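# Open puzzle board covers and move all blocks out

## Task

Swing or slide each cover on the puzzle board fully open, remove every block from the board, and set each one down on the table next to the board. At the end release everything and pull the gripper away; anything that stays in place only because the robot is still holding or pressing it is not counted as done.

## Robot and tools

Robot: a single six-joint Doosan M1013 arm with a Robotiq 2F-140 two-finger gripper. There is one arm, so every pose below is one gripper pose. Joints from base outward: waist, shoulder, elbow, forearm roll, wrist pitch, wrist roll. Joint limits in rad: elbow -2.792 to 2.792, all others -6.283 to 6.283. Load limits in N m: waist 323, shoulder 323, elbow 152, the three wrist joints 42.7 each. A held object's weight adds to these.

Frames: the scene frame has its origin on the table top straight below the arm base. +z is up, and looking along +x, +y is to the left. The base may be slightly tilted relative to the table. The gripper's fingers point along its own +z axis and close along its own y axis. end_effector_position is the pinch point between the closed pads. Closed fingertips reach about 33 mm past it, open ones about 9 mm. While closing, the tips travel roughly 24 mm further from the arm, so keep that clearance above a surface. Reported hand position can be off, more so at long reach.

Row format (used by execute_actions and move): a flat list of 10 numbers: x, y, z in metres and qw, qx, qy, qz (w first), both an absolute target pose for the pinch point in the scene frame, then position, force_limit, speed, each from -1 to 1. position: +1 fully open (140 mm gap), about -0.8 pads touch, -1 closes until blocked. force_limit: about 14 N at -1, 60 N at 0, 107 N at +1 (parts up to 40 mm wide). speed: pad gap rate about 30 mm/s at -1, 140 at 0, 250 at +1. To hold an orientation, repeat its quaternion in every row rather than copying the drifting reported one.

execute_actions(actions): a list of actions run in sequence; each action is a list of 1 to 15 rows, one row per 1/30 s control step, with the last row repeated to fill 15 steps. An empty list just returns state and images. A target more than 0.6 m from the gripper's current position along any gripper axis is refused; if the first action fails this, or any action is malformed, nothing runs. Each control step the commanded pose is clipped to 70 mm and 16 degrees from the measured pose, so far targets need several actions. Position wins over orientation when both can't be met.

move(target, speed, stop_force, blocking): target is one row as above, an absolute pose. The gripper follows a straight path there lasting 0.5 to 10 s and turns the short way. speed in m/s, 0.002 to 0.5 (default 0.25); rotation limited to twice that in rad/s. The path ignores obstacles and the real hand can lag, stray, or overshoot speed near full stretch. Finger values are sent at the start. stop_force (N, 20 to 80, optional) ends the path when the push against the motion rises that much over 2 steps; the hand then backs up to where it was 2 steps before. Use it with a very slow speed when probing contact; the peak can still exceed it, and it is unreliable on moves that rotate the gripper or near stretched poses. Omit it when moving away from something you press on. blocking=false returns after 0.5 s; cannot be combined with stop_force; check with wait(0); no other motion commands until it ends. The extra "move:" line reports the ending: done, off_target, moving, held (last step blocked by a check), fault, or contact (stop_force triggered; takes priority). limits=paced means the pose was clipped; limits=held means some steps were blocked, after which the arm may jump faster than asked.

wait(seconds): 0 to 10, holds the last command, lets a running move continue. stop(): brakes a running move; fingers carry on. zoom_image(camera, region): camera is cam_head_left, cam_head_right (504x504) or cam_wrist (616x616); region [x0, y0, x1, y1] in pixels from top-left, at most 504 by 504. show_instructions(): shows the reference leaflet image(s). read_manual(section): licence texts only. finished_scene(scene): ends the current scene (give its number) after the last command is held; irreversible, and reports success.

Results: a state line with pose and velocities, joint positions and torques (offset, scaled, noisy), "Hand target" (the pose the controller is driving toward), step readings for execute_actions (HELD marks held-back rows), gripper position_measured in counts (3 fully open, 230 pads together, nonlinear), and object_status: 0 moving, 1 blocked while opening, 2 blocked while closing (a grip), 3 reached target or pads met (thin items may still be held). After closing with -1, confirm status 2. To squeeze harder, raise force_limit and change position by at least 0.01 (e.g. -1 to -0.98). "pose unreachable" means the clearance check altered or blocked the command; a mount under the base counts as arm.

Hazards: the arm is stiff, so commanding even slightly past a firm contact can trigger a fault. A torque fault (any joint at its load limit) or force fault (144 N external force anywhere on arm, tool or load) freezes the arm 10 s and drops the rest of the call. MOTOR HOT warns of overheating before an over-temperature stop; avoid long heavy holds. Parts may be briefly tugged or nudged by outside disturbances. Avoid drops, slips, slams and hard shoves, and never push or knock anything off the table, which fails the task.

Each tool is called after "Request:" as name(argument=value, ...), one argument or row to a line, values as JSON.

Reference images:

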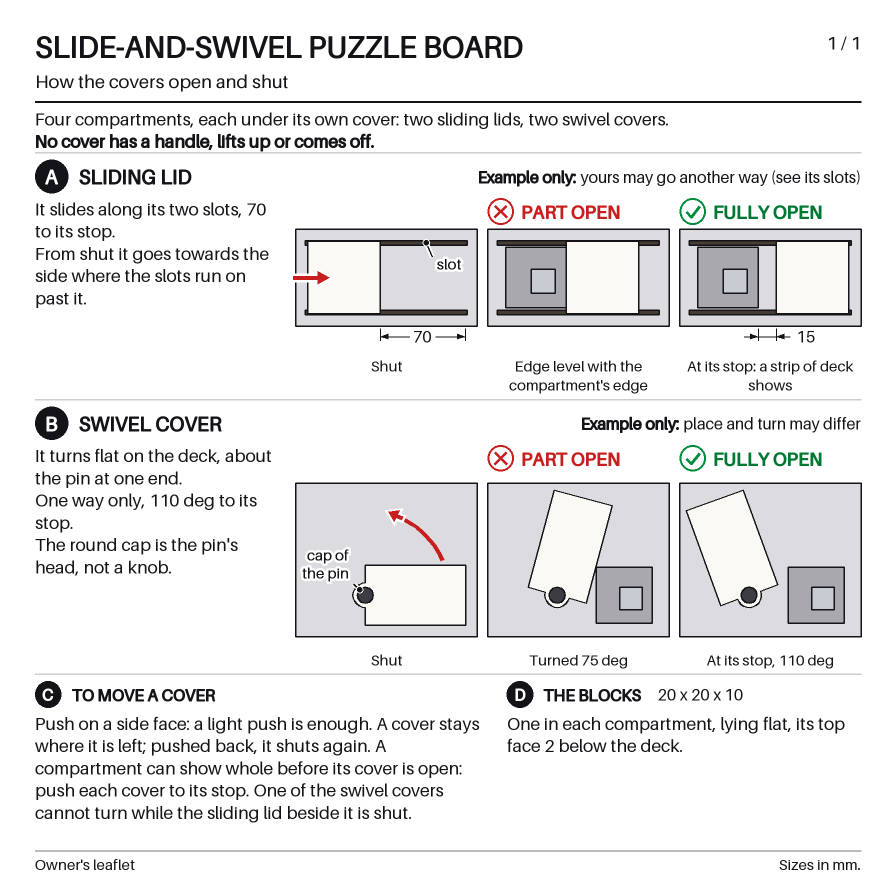

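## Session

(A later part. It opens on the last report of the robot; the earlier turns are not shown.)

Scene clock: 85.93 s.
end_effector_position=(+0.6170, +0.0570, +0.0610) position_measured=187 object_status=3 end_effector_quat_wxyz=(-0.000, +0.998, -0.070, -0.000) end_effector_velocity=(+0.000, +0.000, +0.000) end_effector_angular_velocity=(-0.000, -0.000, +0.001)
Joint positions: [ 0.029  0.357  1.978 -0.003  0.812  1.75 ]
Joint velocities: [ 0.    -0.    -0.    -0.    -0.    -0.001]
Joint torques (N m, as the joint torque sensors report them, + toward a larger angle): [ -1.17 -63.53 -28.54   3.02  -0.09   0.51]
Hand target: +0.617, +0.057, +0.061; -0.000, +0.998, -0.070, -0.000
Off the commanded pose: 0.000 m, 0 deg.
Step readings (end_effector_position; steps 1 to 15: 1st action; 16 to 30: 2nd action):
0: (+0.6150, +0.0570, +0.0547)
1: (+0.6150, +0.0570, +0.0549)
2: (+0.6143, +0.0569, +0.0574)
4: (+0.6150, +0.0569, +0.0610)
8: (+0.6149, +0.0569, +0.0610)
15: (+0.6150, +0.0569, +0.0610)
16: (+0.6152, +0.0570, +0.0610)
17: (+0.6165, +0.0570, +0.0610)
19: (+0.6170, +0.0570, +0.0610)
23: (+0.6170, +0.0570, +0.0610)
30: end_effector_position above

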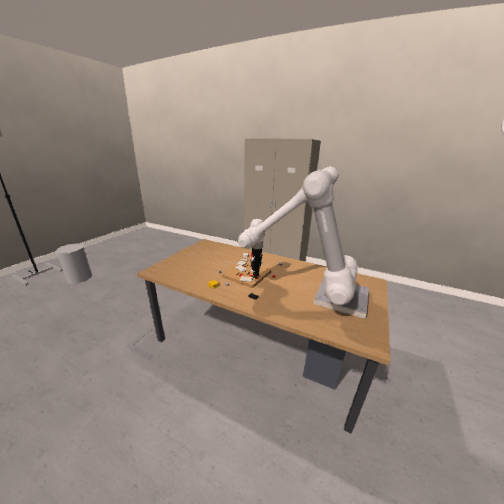

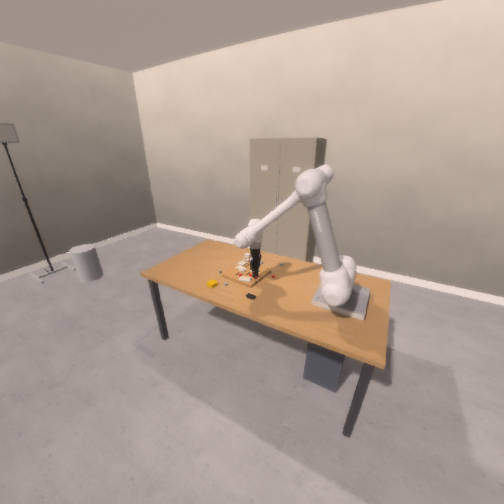

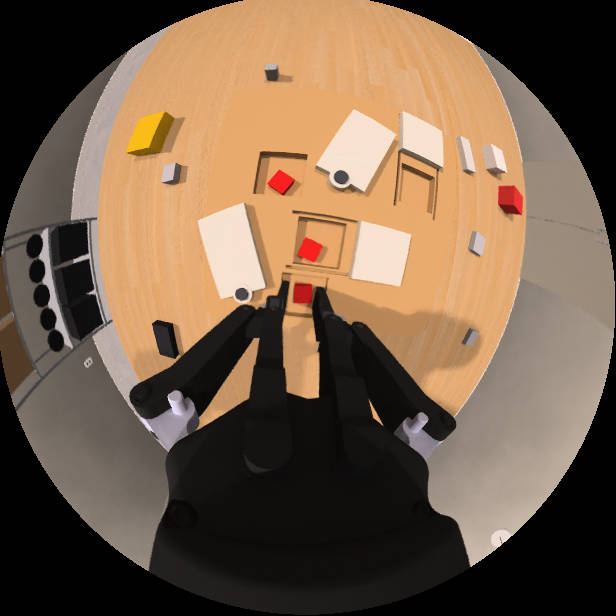

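Request:
move(
  target=[0.617,0.0555,0.06,0,0.9976,-0.0698,0,-0.5,0,0],
)

Request:
move(
  target=[0.617,0.0555,0.047,0,0.9976,-0.0698,0,-0.5,0,0],
  speed=0.008,
  stop_force=20,
)

Request:
move(
  target=[0.617,0.0555,0.0475,0,0.9976,-0.0698,0,-1,0,-0.5],
  speed=0.003,
  stop_force=20,
)

Request:
execute_actions(
  actions=[
    [[0.617,0.0555,0.08,0,0.9976,-0.0698,0,-1,0,0]],
    [[0.56,0.07,0.08,0,0.9976,-0.0698,0,-1,0,0]],
    [[0.51,0.08,0.07,0,0.9976,-0.0698,0,-1,0,0]],
    [[0.51,0.08,0.042,0,0.9976,-0.0698,0,-1,0,0]],
    [[0.51,0.08,0.036,0,0.9976,-0.0698,0,-1,0,0]],
    [[0.51,0.08,0.036,0,0.9976,-0.0698,0,-0.4,0,0]],
    [[0.51,0.08,0.08,0,0.9976,-0.0698,0,-0.4,0,0]],
  ],
)

Request:
move(
  target=[0.6683,0.048,0.06,0,0.98,-0.199,0,-1,0,0],
)

Request:
move(
  target=[0.6683,0.048,0.0548,0,0.98,-0.199,0,-1,0,0],
  speed=0.003,
  stop_force=20,
)

Scene clock: 87.20 s.
end_effector_position=(+0.6170, +0.0555, +0.0600) position_measured=192 object_status=3 end_effector_quat_wxyz=(-0.000, +0.998, -0.070, +0.000) end_effector_velocity=(-0.001, +0.000, -0.000) end_effector_angular_velocity=(-0.000, +0.001, +0.001)
Joint positions: [ 0.027  0.358  1.979 -0.003  0.81   1.747]
Joint velocities: [ 0.001 -0.     0.001 -0.    -0.     0.   ]
Joint torques (N m, as the joint torque sensors report them, + toward a larger angle): [ -2.   -64.27 -28.85   3.23   0.1   -0.08]
Hand target: +0.617, +0.055, +0.060; -0.000, +0.998, -0.070, +0.000
Off the commanded pose: 0.000 m, 0 deg.
move: done

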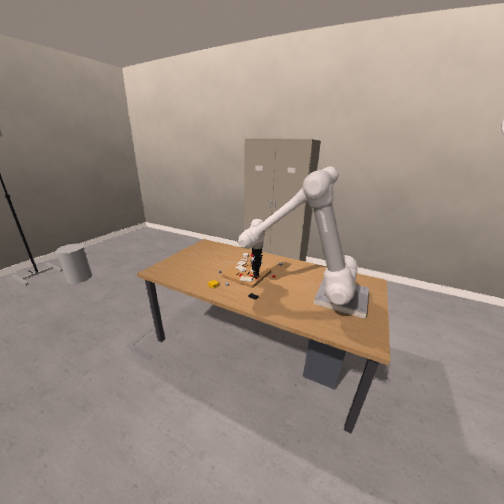

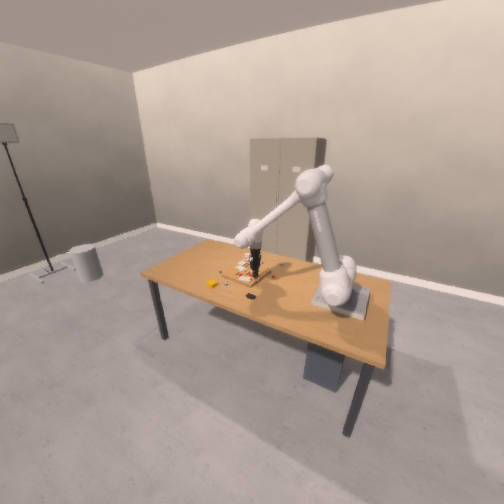

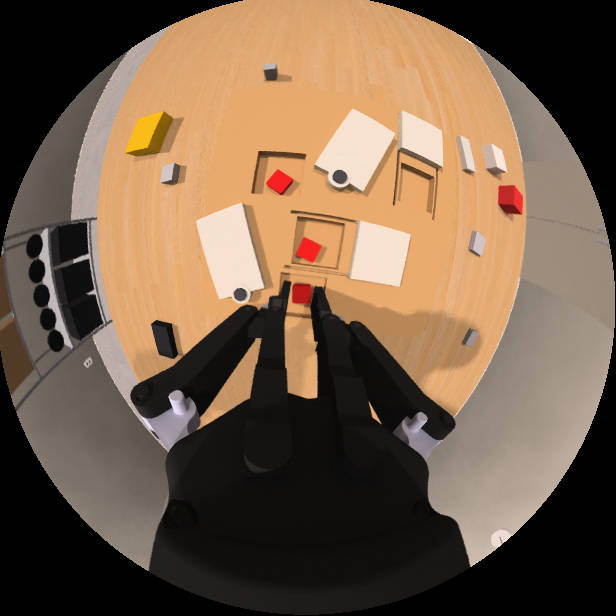

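Scene clock: 89.03 s.
end_effector_position=(+0.6170, +0.0555, +0.0470) position_measured=192 object_status=3 end_effector_quat_wxyz=(+0.000, +0.998, -0.070, -0.000) end_effector_velocity=(+0.000, -0.001, -0.000) end_effector_angular_velocity=(-0.000, +0.000, -0.004)
Joint positions: [ 0.027  0.374  1.986 -0.003  0.786  1.747]
Joint velocities: [-0.002  0.    -0.    -0.     0.     0.002]
Joint torques (N m, as the joint torque sensors report them, + toward a larger angle): [ -2.39 -63.66 -27.32   3.36   0.15   0.53]
Hand target: +0.617, +0.055, +0.047; +0.000, +0.998, -0.070, +0.000
Off the commanded pose: 0.000 m, 0 deg.
move: done

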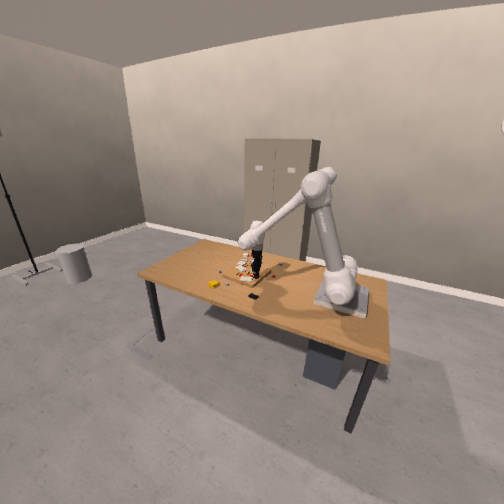

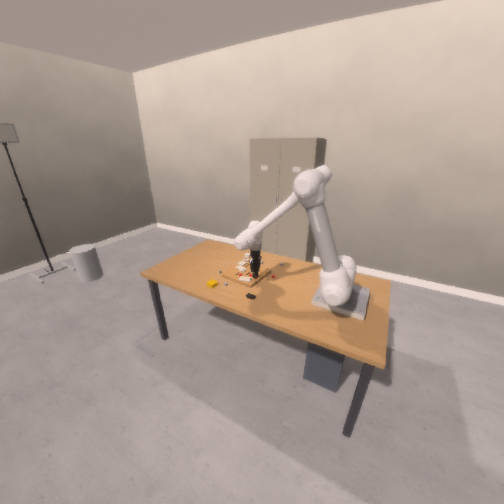

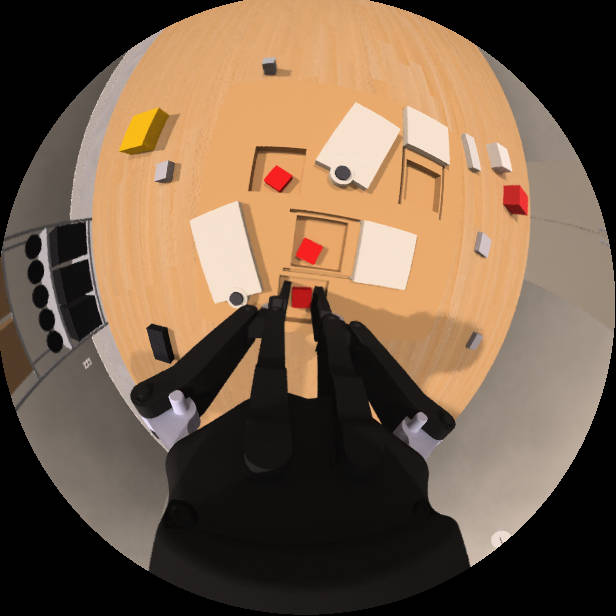

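Scene clock: 89.73 s.
end_effector_position=(+0.6170, +0.0555, +0.0475) position_measured=206 object_status=2 end_effector_quat_wxyz=(+0.000, +0.998, -0.070, -0.000) end_effector_velocity=(-0.001, +0.001, -0.000) end_effector_angular_velocity=(-0.000, +0.001, -0.000)
Joint positions: [ 0.027  0.373  1.986 -0.003  0.787  1.747]
Joint velocities: [ 0.002 -0.     0.     0.     0.     0.002]
Joint torques (N m, as the joint torque sensors report them, + toward a larger angle): [ -3.65 -65.86 -27.94   3.08   0.42   0.48]
Hand target: +0.617, +0.056, +0.048; -0.000, +0.998, -0.070, -0.000
Off the commanded pose: 0.000 m, 0 deg.
move: done

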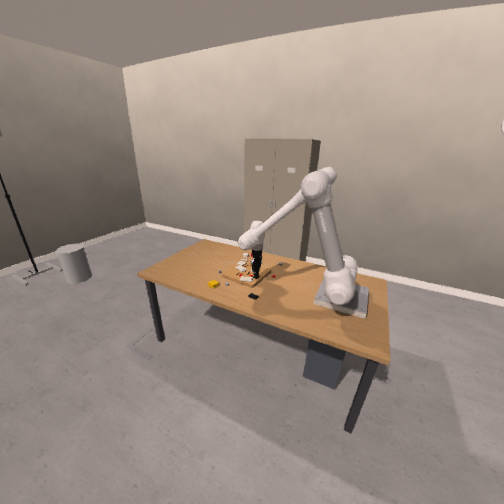

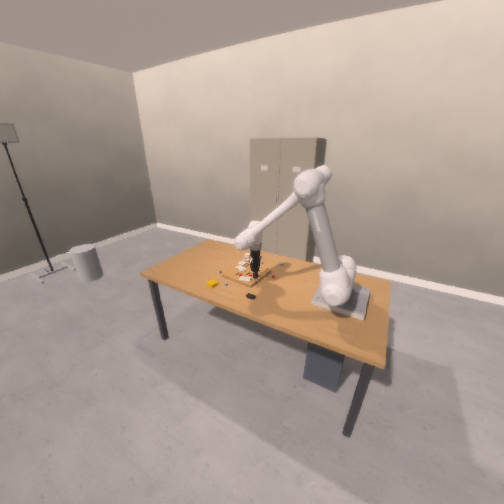

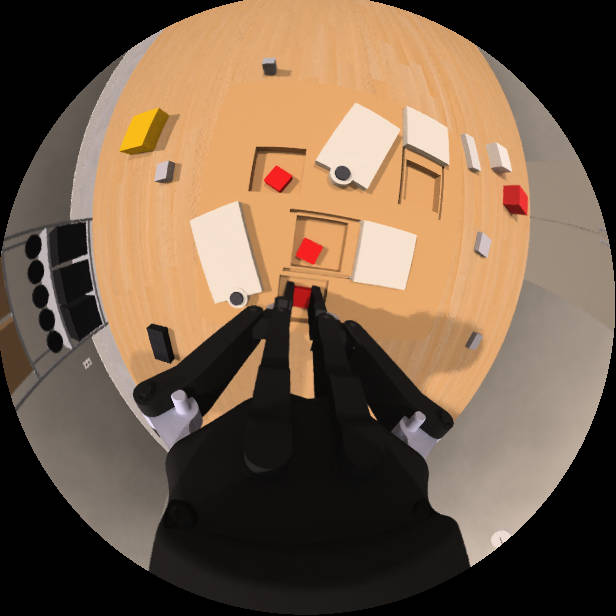

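Scene clock: 93.23 s.
end_effector_position=(+0.5100, +0.0799, +0.0800) position_measured=179 object_status=3 end_effector_quat_wxyz=(-0.000, +0.998, -0.070, -0.000) end_effector_velocity=(+0.000, -0.000, +0.000) end_effector_angular_velocity=(+0.000, +0.000, +0.001)
Joint positions: [ 0.082  0.196  2.158 -0.002  0.793  1.802]
Joint velocities: [-0.001  0.    -0.001  0.     0.001 -0.002]
Joint torques (N m, as the joint torque sensors report them, + toward a larger angle): [ -1.54 -47.07 -28.17   3.26  -0.03   0.16]
Hand target: +0.510, +0.080, +0.080; -0.000, +0.998, -0.070, -0.000
Off the commanded pose: 0.000 m, 0 deg.
Step readings (end_effector_position; steps 1 to 15: 1st action; 16 to 30: 2nd action; 31 to 45: 3rd action; 46 to 60: 4th action; 61 to 75: 5th action; 76 to 90: 6th action; 91 to 105: 7th action):
0: (+0.6170, +0.0555, +0.0475)
1: (+0.6170, +0.0555, +0.0477)
2: (+0.6167, +0.0555, +0.0512)
4: (+0.6174, +0.0554, +0.0726)
8: (+0.6170, +0.0554, +0.0800)
15: (+0.6170, +0.0554, +0.0800)
16: (+0.6169, +0.0555, +0.0801)
17: (+0.6133, +0.0564, +0.0799)
19: (+0.5874, +0.0625, +0.0786)
23: (+0.5605, +0.0701, +0.0802)
30: (+0.5600, +0.0699, +0.0800)
31: (+0.5598, +0.0700, +0.0800)
32: (+0.5562, +0.0707, +0.0792)
34: (+0.5316, +0.0750, +0.0734)
38: (+0.5104, +0.0801, +0.0702)
45: (+0.5100, +0.0800, +0.0700)
46: (+0.5100, +0.0800, +0.0699)
47: (+0.5102, +0.0800, +0.0668)
49: (+0.5088, +0.0799, +0.0485)
53: (+0.5098, +0.0800, +0.0420)
60: (+0.5100, +0.0800, +0.0420)
61: (+0.5101, +0.0800, +0.0418)
62: (+0.5107, +0.0801, +0.0395)
64: (+0.5100, +0.0801, +0.0360)
68: (+0.5100, +0.0801, +0.0360)
75: (+0.5100, +0.0801, +0.0360)
76: (+0.5100, +0.0801, +0.0360)
77: (+0.5100, +0.0801, +0.0360)
79: (+0.5100, +0.0801, +0.0360)
83: (+0.5100, +0.0800, +0.0360)
90: (+0.5100, +0.0800, +0.0360)
91: (+0.5100, +0.0800, +0.0362)
92: (+0.5096, +0.0799, +0.0390)
94: (+0.5101, +0.0799, +0.0600)
98: (+0.5100, +0.0799, +0.0799)
105: end_effector_position above

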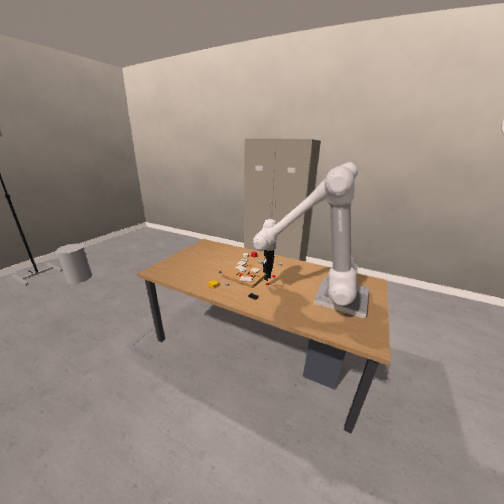

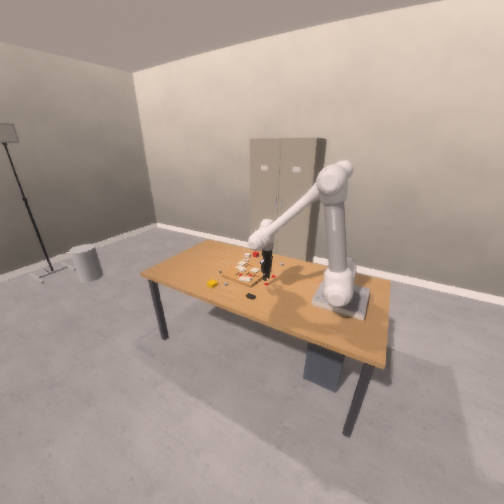

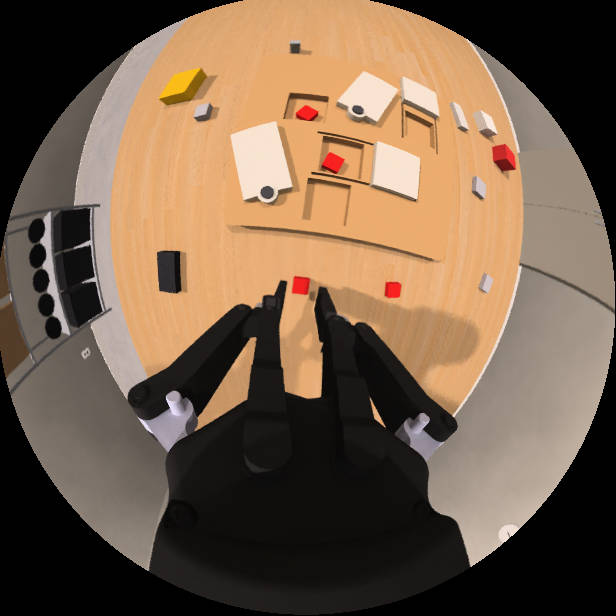

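Scene clock: 94.23 s.
end_effector_position=(+0.6683, +0.0480, +0.0599) position_measured=233 object_status=3 end_effector_quat_wxyz=(-0.000, +0.980, -0.199, +0.000) end_effector_velocity=(-0.000, +0.000, -0.001) end_effector_angular_velocity=(-0.000, +0.001, +0.002)
Joint positions: [ 0.013  0.422  1.878 -0.002  0.846  1.994]
Joint velocities: [ 0.001  0.001  0.    -0.    -0.    -0.001]
Joint torques (N m, as the joint torque sensors report them, + toward a larger angle): [ -1.04 -68.08 -30.06   3.17   0.01   0.17]
Hand target: +0.668, +0.048, +0.060; -0.000, +0.980, -0.199, -0.000
Off the commanded pose: 0.000 m, 0 deg.
move: done

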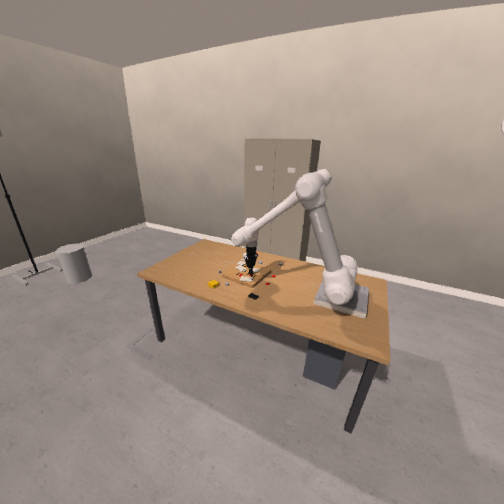

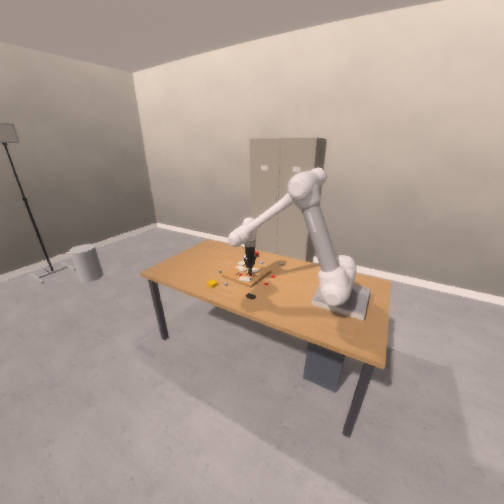

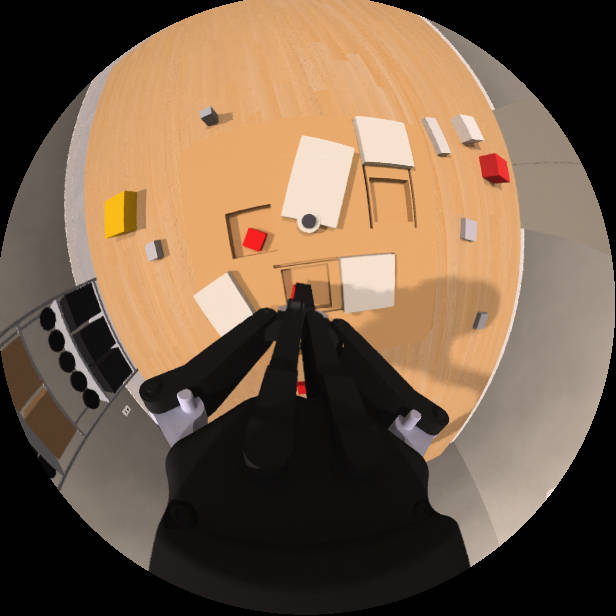

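Scene clock: 96.13 s.
end_effector_position=(+0.6683, +0.0480, +0.0548) position_measured=233 object_status=3 end_effector_quat_wxyz=(-0.000, +0.980, -0.199, +0.000) end_effector_velocity=(+0.001, -0.000, +0.000) end_effector_angular_velocity=(-0.000, -0.000, +0.001)
Joint positions: [ 0.013  0.428  1.881 -0.003  0.837  1.994]
Joint velocities: [ 0.     0.    -0.001 -0.001  0.001 -0.001]
Joint torques (N m, as the joint torque sensors report them, + toward a larger angle): [ -1.87 -60.51 -24.45   3.13  -0.65   0.09]
Hand target: +0.668, +0.048, +0.055; +0.000, +0.980, -0.199, +0.000
Off the commanded pose: 0.000 m, 0 deg.
move: done

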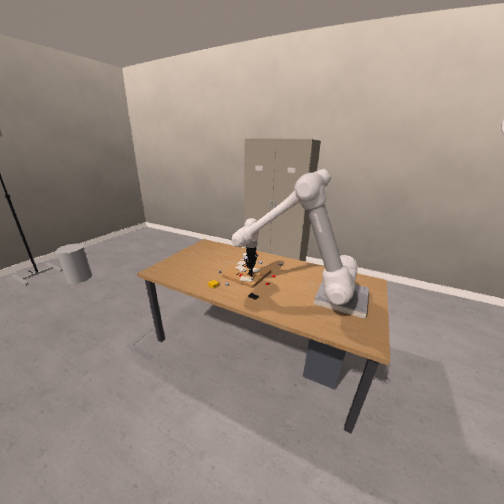

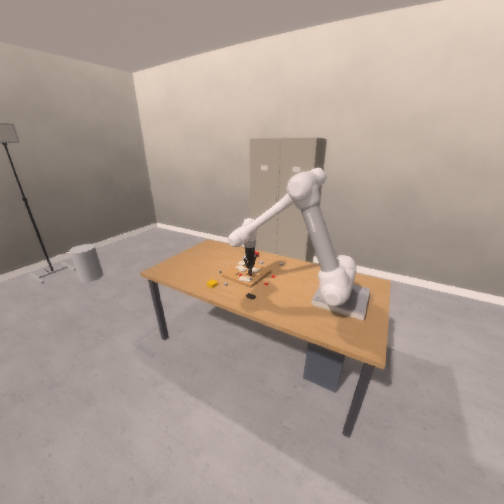

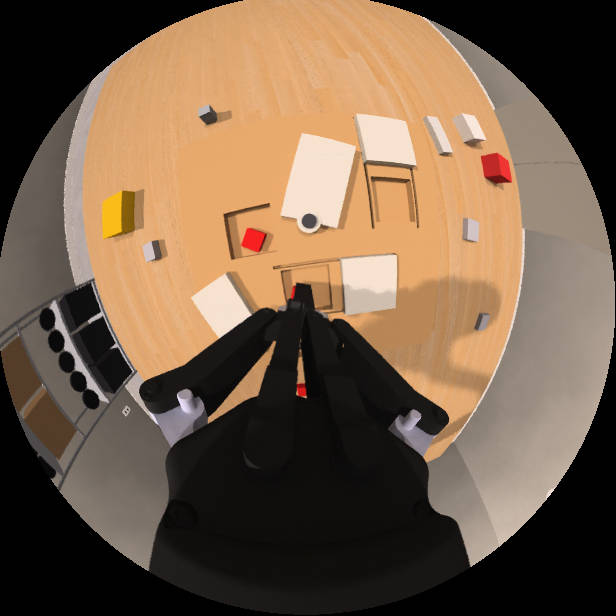

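Request:
move(
  target=[0.671,0.0375,0.0547,0,0.9976,-0.0698,0,-1,0,0],
  speed=0.08,
)

Request:
execute_actions(
  actions=[
    [[0.671,0.0375,0.06,0,0.9976,-0.0698,0,-1,0,0]],
    [[0.671,0.0385,0.06,0,0.9976,-0.0698,0,-0.5,0,0]],
  ],
)

Request:
move(
  target=[0.671,0.0385,0.047,0,0.9976,-0.0698,0,-0.5,0,0],
  speed=0.006,
  stop_force=20,
)

Scene clock: 98.13 s.
end_effector_position=(+0.6710, +0.0375, +0.0547) position_measured=233 object_status=3 end_effector_quat_wxyz=(+0.000, +0.998, -0.070, +0.000) end_effector_velocity=(-0.002, +0.001, -0.001) end_effector_angular_velocity=(-0.000, +0.003, +0.002)
Joint positions: [-0.003  0.43   1.877 -0.003  0.839  1.718]
Joint velocities: [ 0.001  0.     0.003 -0.     0.001 -0.001]
Joint torques (N m, as the joint torque sensors report them, + toward a larger angle): [ -6.19 -57.6  -19.88   1.97  -0.24   0.21]
Hand target: +0.671, +0.038, +0.055; -0.000, +0.998, -0.070, +0.000
Off the commanded pose: 0.000 m, 0 deg.
move: done

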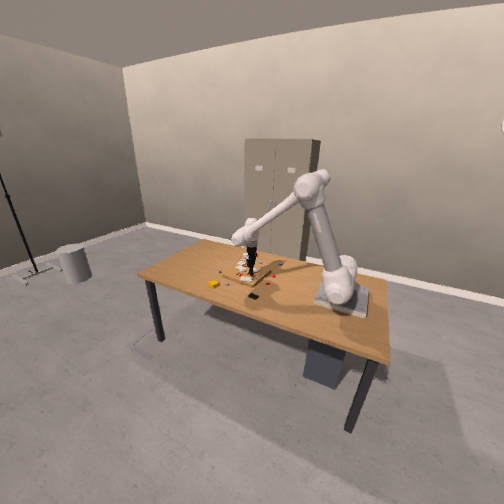

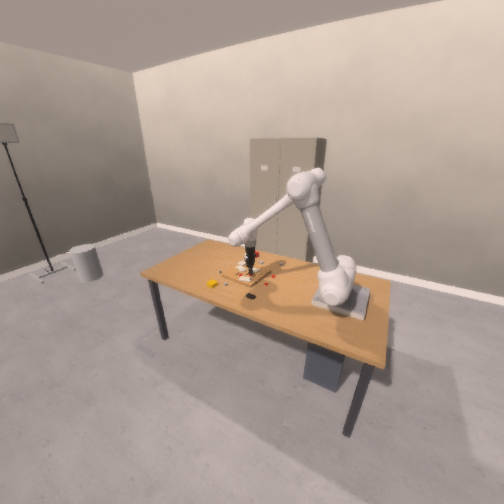

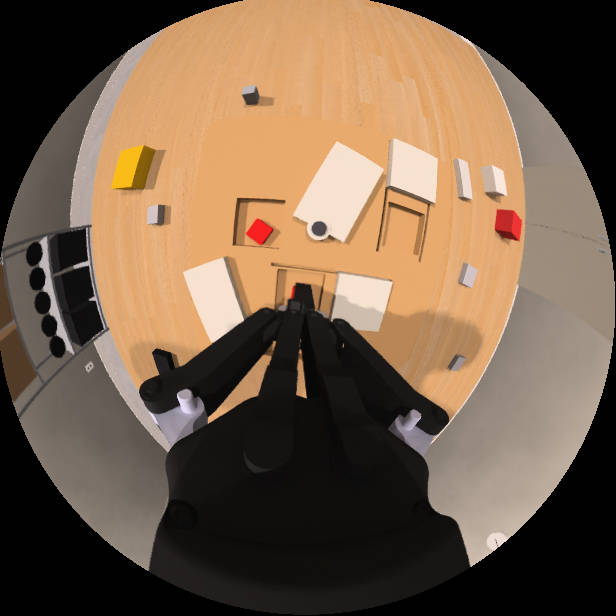

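Scene clock: 99.13 s.
end_effector_position=(+0.6709, +0.0385, +0.0600) position_measured=192 object_status=3 end_effector_quat_wxyz=(-0.000, +0.998, -0.070, -0.000) end_effector_velocity=(-0.002, +0.001, -0.001) end_effector_angular_velocity=(+0.000, +0.002, +0.001)
Joint positions: [-0.001  0.424  1.874 -0.003  0.848  1.719]
Joint velocities: [ 0.001 -0.     0.002  0.     0.     0.   ]
Joint torques (N m, as the joint torque sensors report them, + toward a larger angle): [ -1.47 -72.5  -29.95   3.11  -0.01   0.03]
Hand target: +0.671, +0.039, +0.060; +0.000, +0.998, -0.070, -0.000
Off the commanded pose: 0.000 m, 0 deg.
Step readings (end_effector_position; steps 1 to 15: 1st action; 16 to 30: 2nd action):
0: (+0.6710, +0.0375, +0.0547)
1: (+0.6710, +0.0375, +0.0549)
2: (+0.6705, +0.0374, +0.0573)
4: (+0.6711, +0.0374, +0.0600)
8: (+0.6711, +0.0374, +0.0600)
15: (+0.6710, +0.0374, +0.0600)
16: (+0.6710, +0.0375, +0.0600)
17: (+0.6710, +0.0380, +0.0600)
19: (+0.6710, +0.0383, +0.0600)
23: (+0.6709, +0.0384, +0.0600)
30: end_effector_position above

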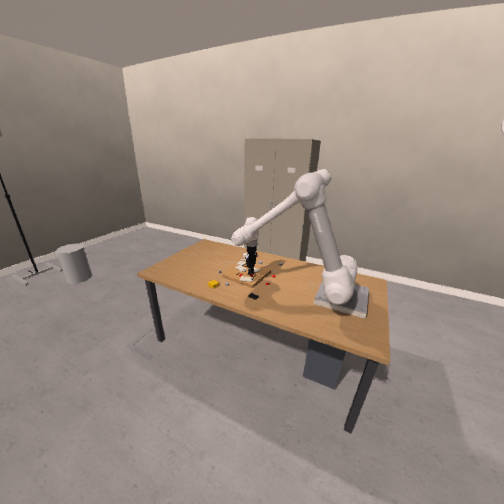

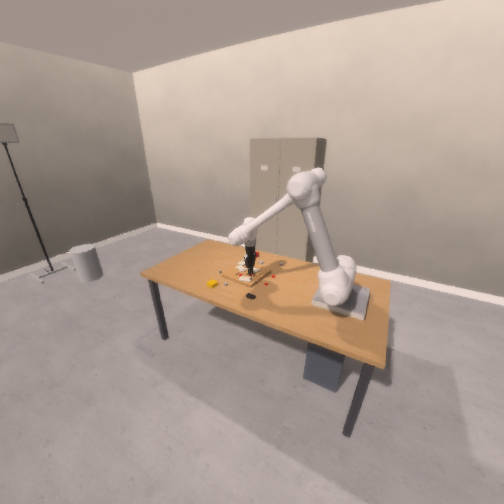

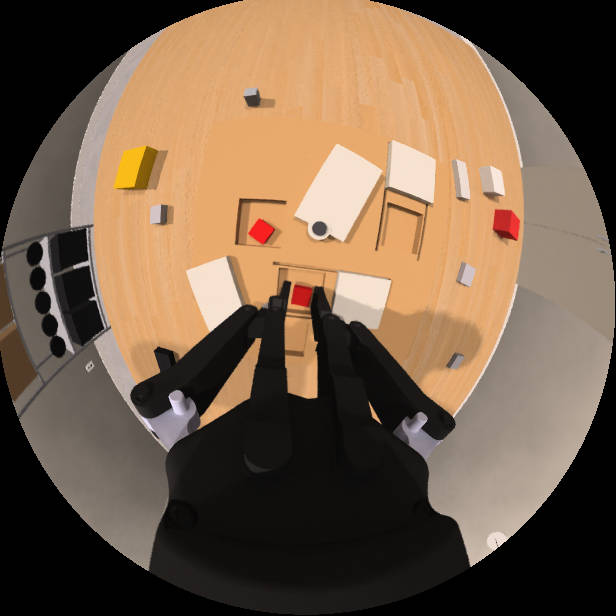

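Scene clock: 101.53 s.
end_effector_position=(+0.6710, +0.0385, +0.0470) position_measured=192 object_status=3 end_effector_quat_wxyz=(+0.000, +0.998, -0.070, -0.000) end_effector_velocity=(-0.001, +0.000, -0.000) end_effector_angular_velocity=(+0.000, +0.001, +0.000)
Joint positions: [-0.001  0.439  1.881 -0.003  0.826  1.719]
Joint velocities: [ 0.    -0.     0.001  0.001  0.    -0.   ]
Joint torques (N m, as the joint torque sensors report them, + toward a larger angle): [ -2.39 -71.9  -28.03   3.27   0.17   0.04]
Hand target: +0.671, +0.038, +0.047; +0.000, +0.998, -0.070, +0.000
Off the commanded pose: 0.000 m, 0 deg.
move: done

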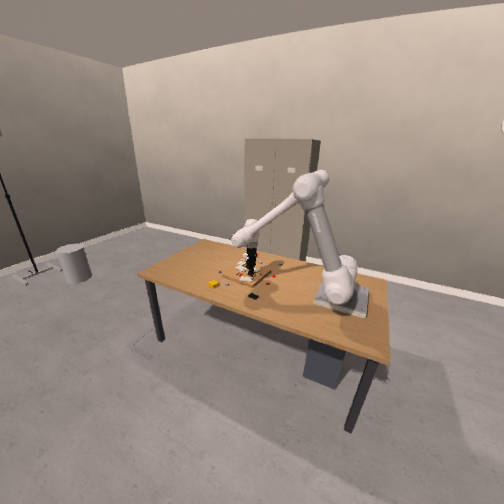

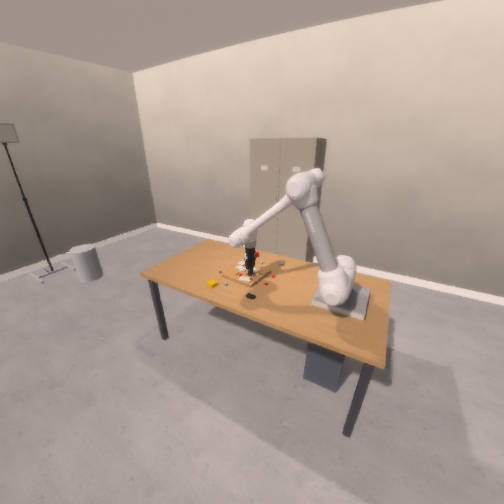

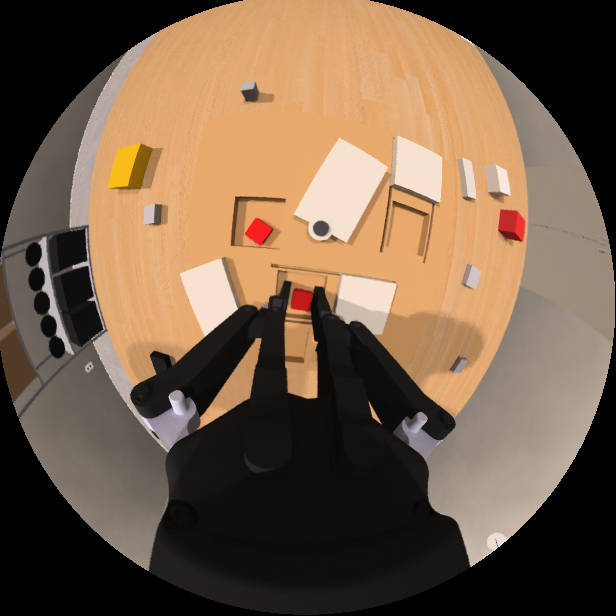

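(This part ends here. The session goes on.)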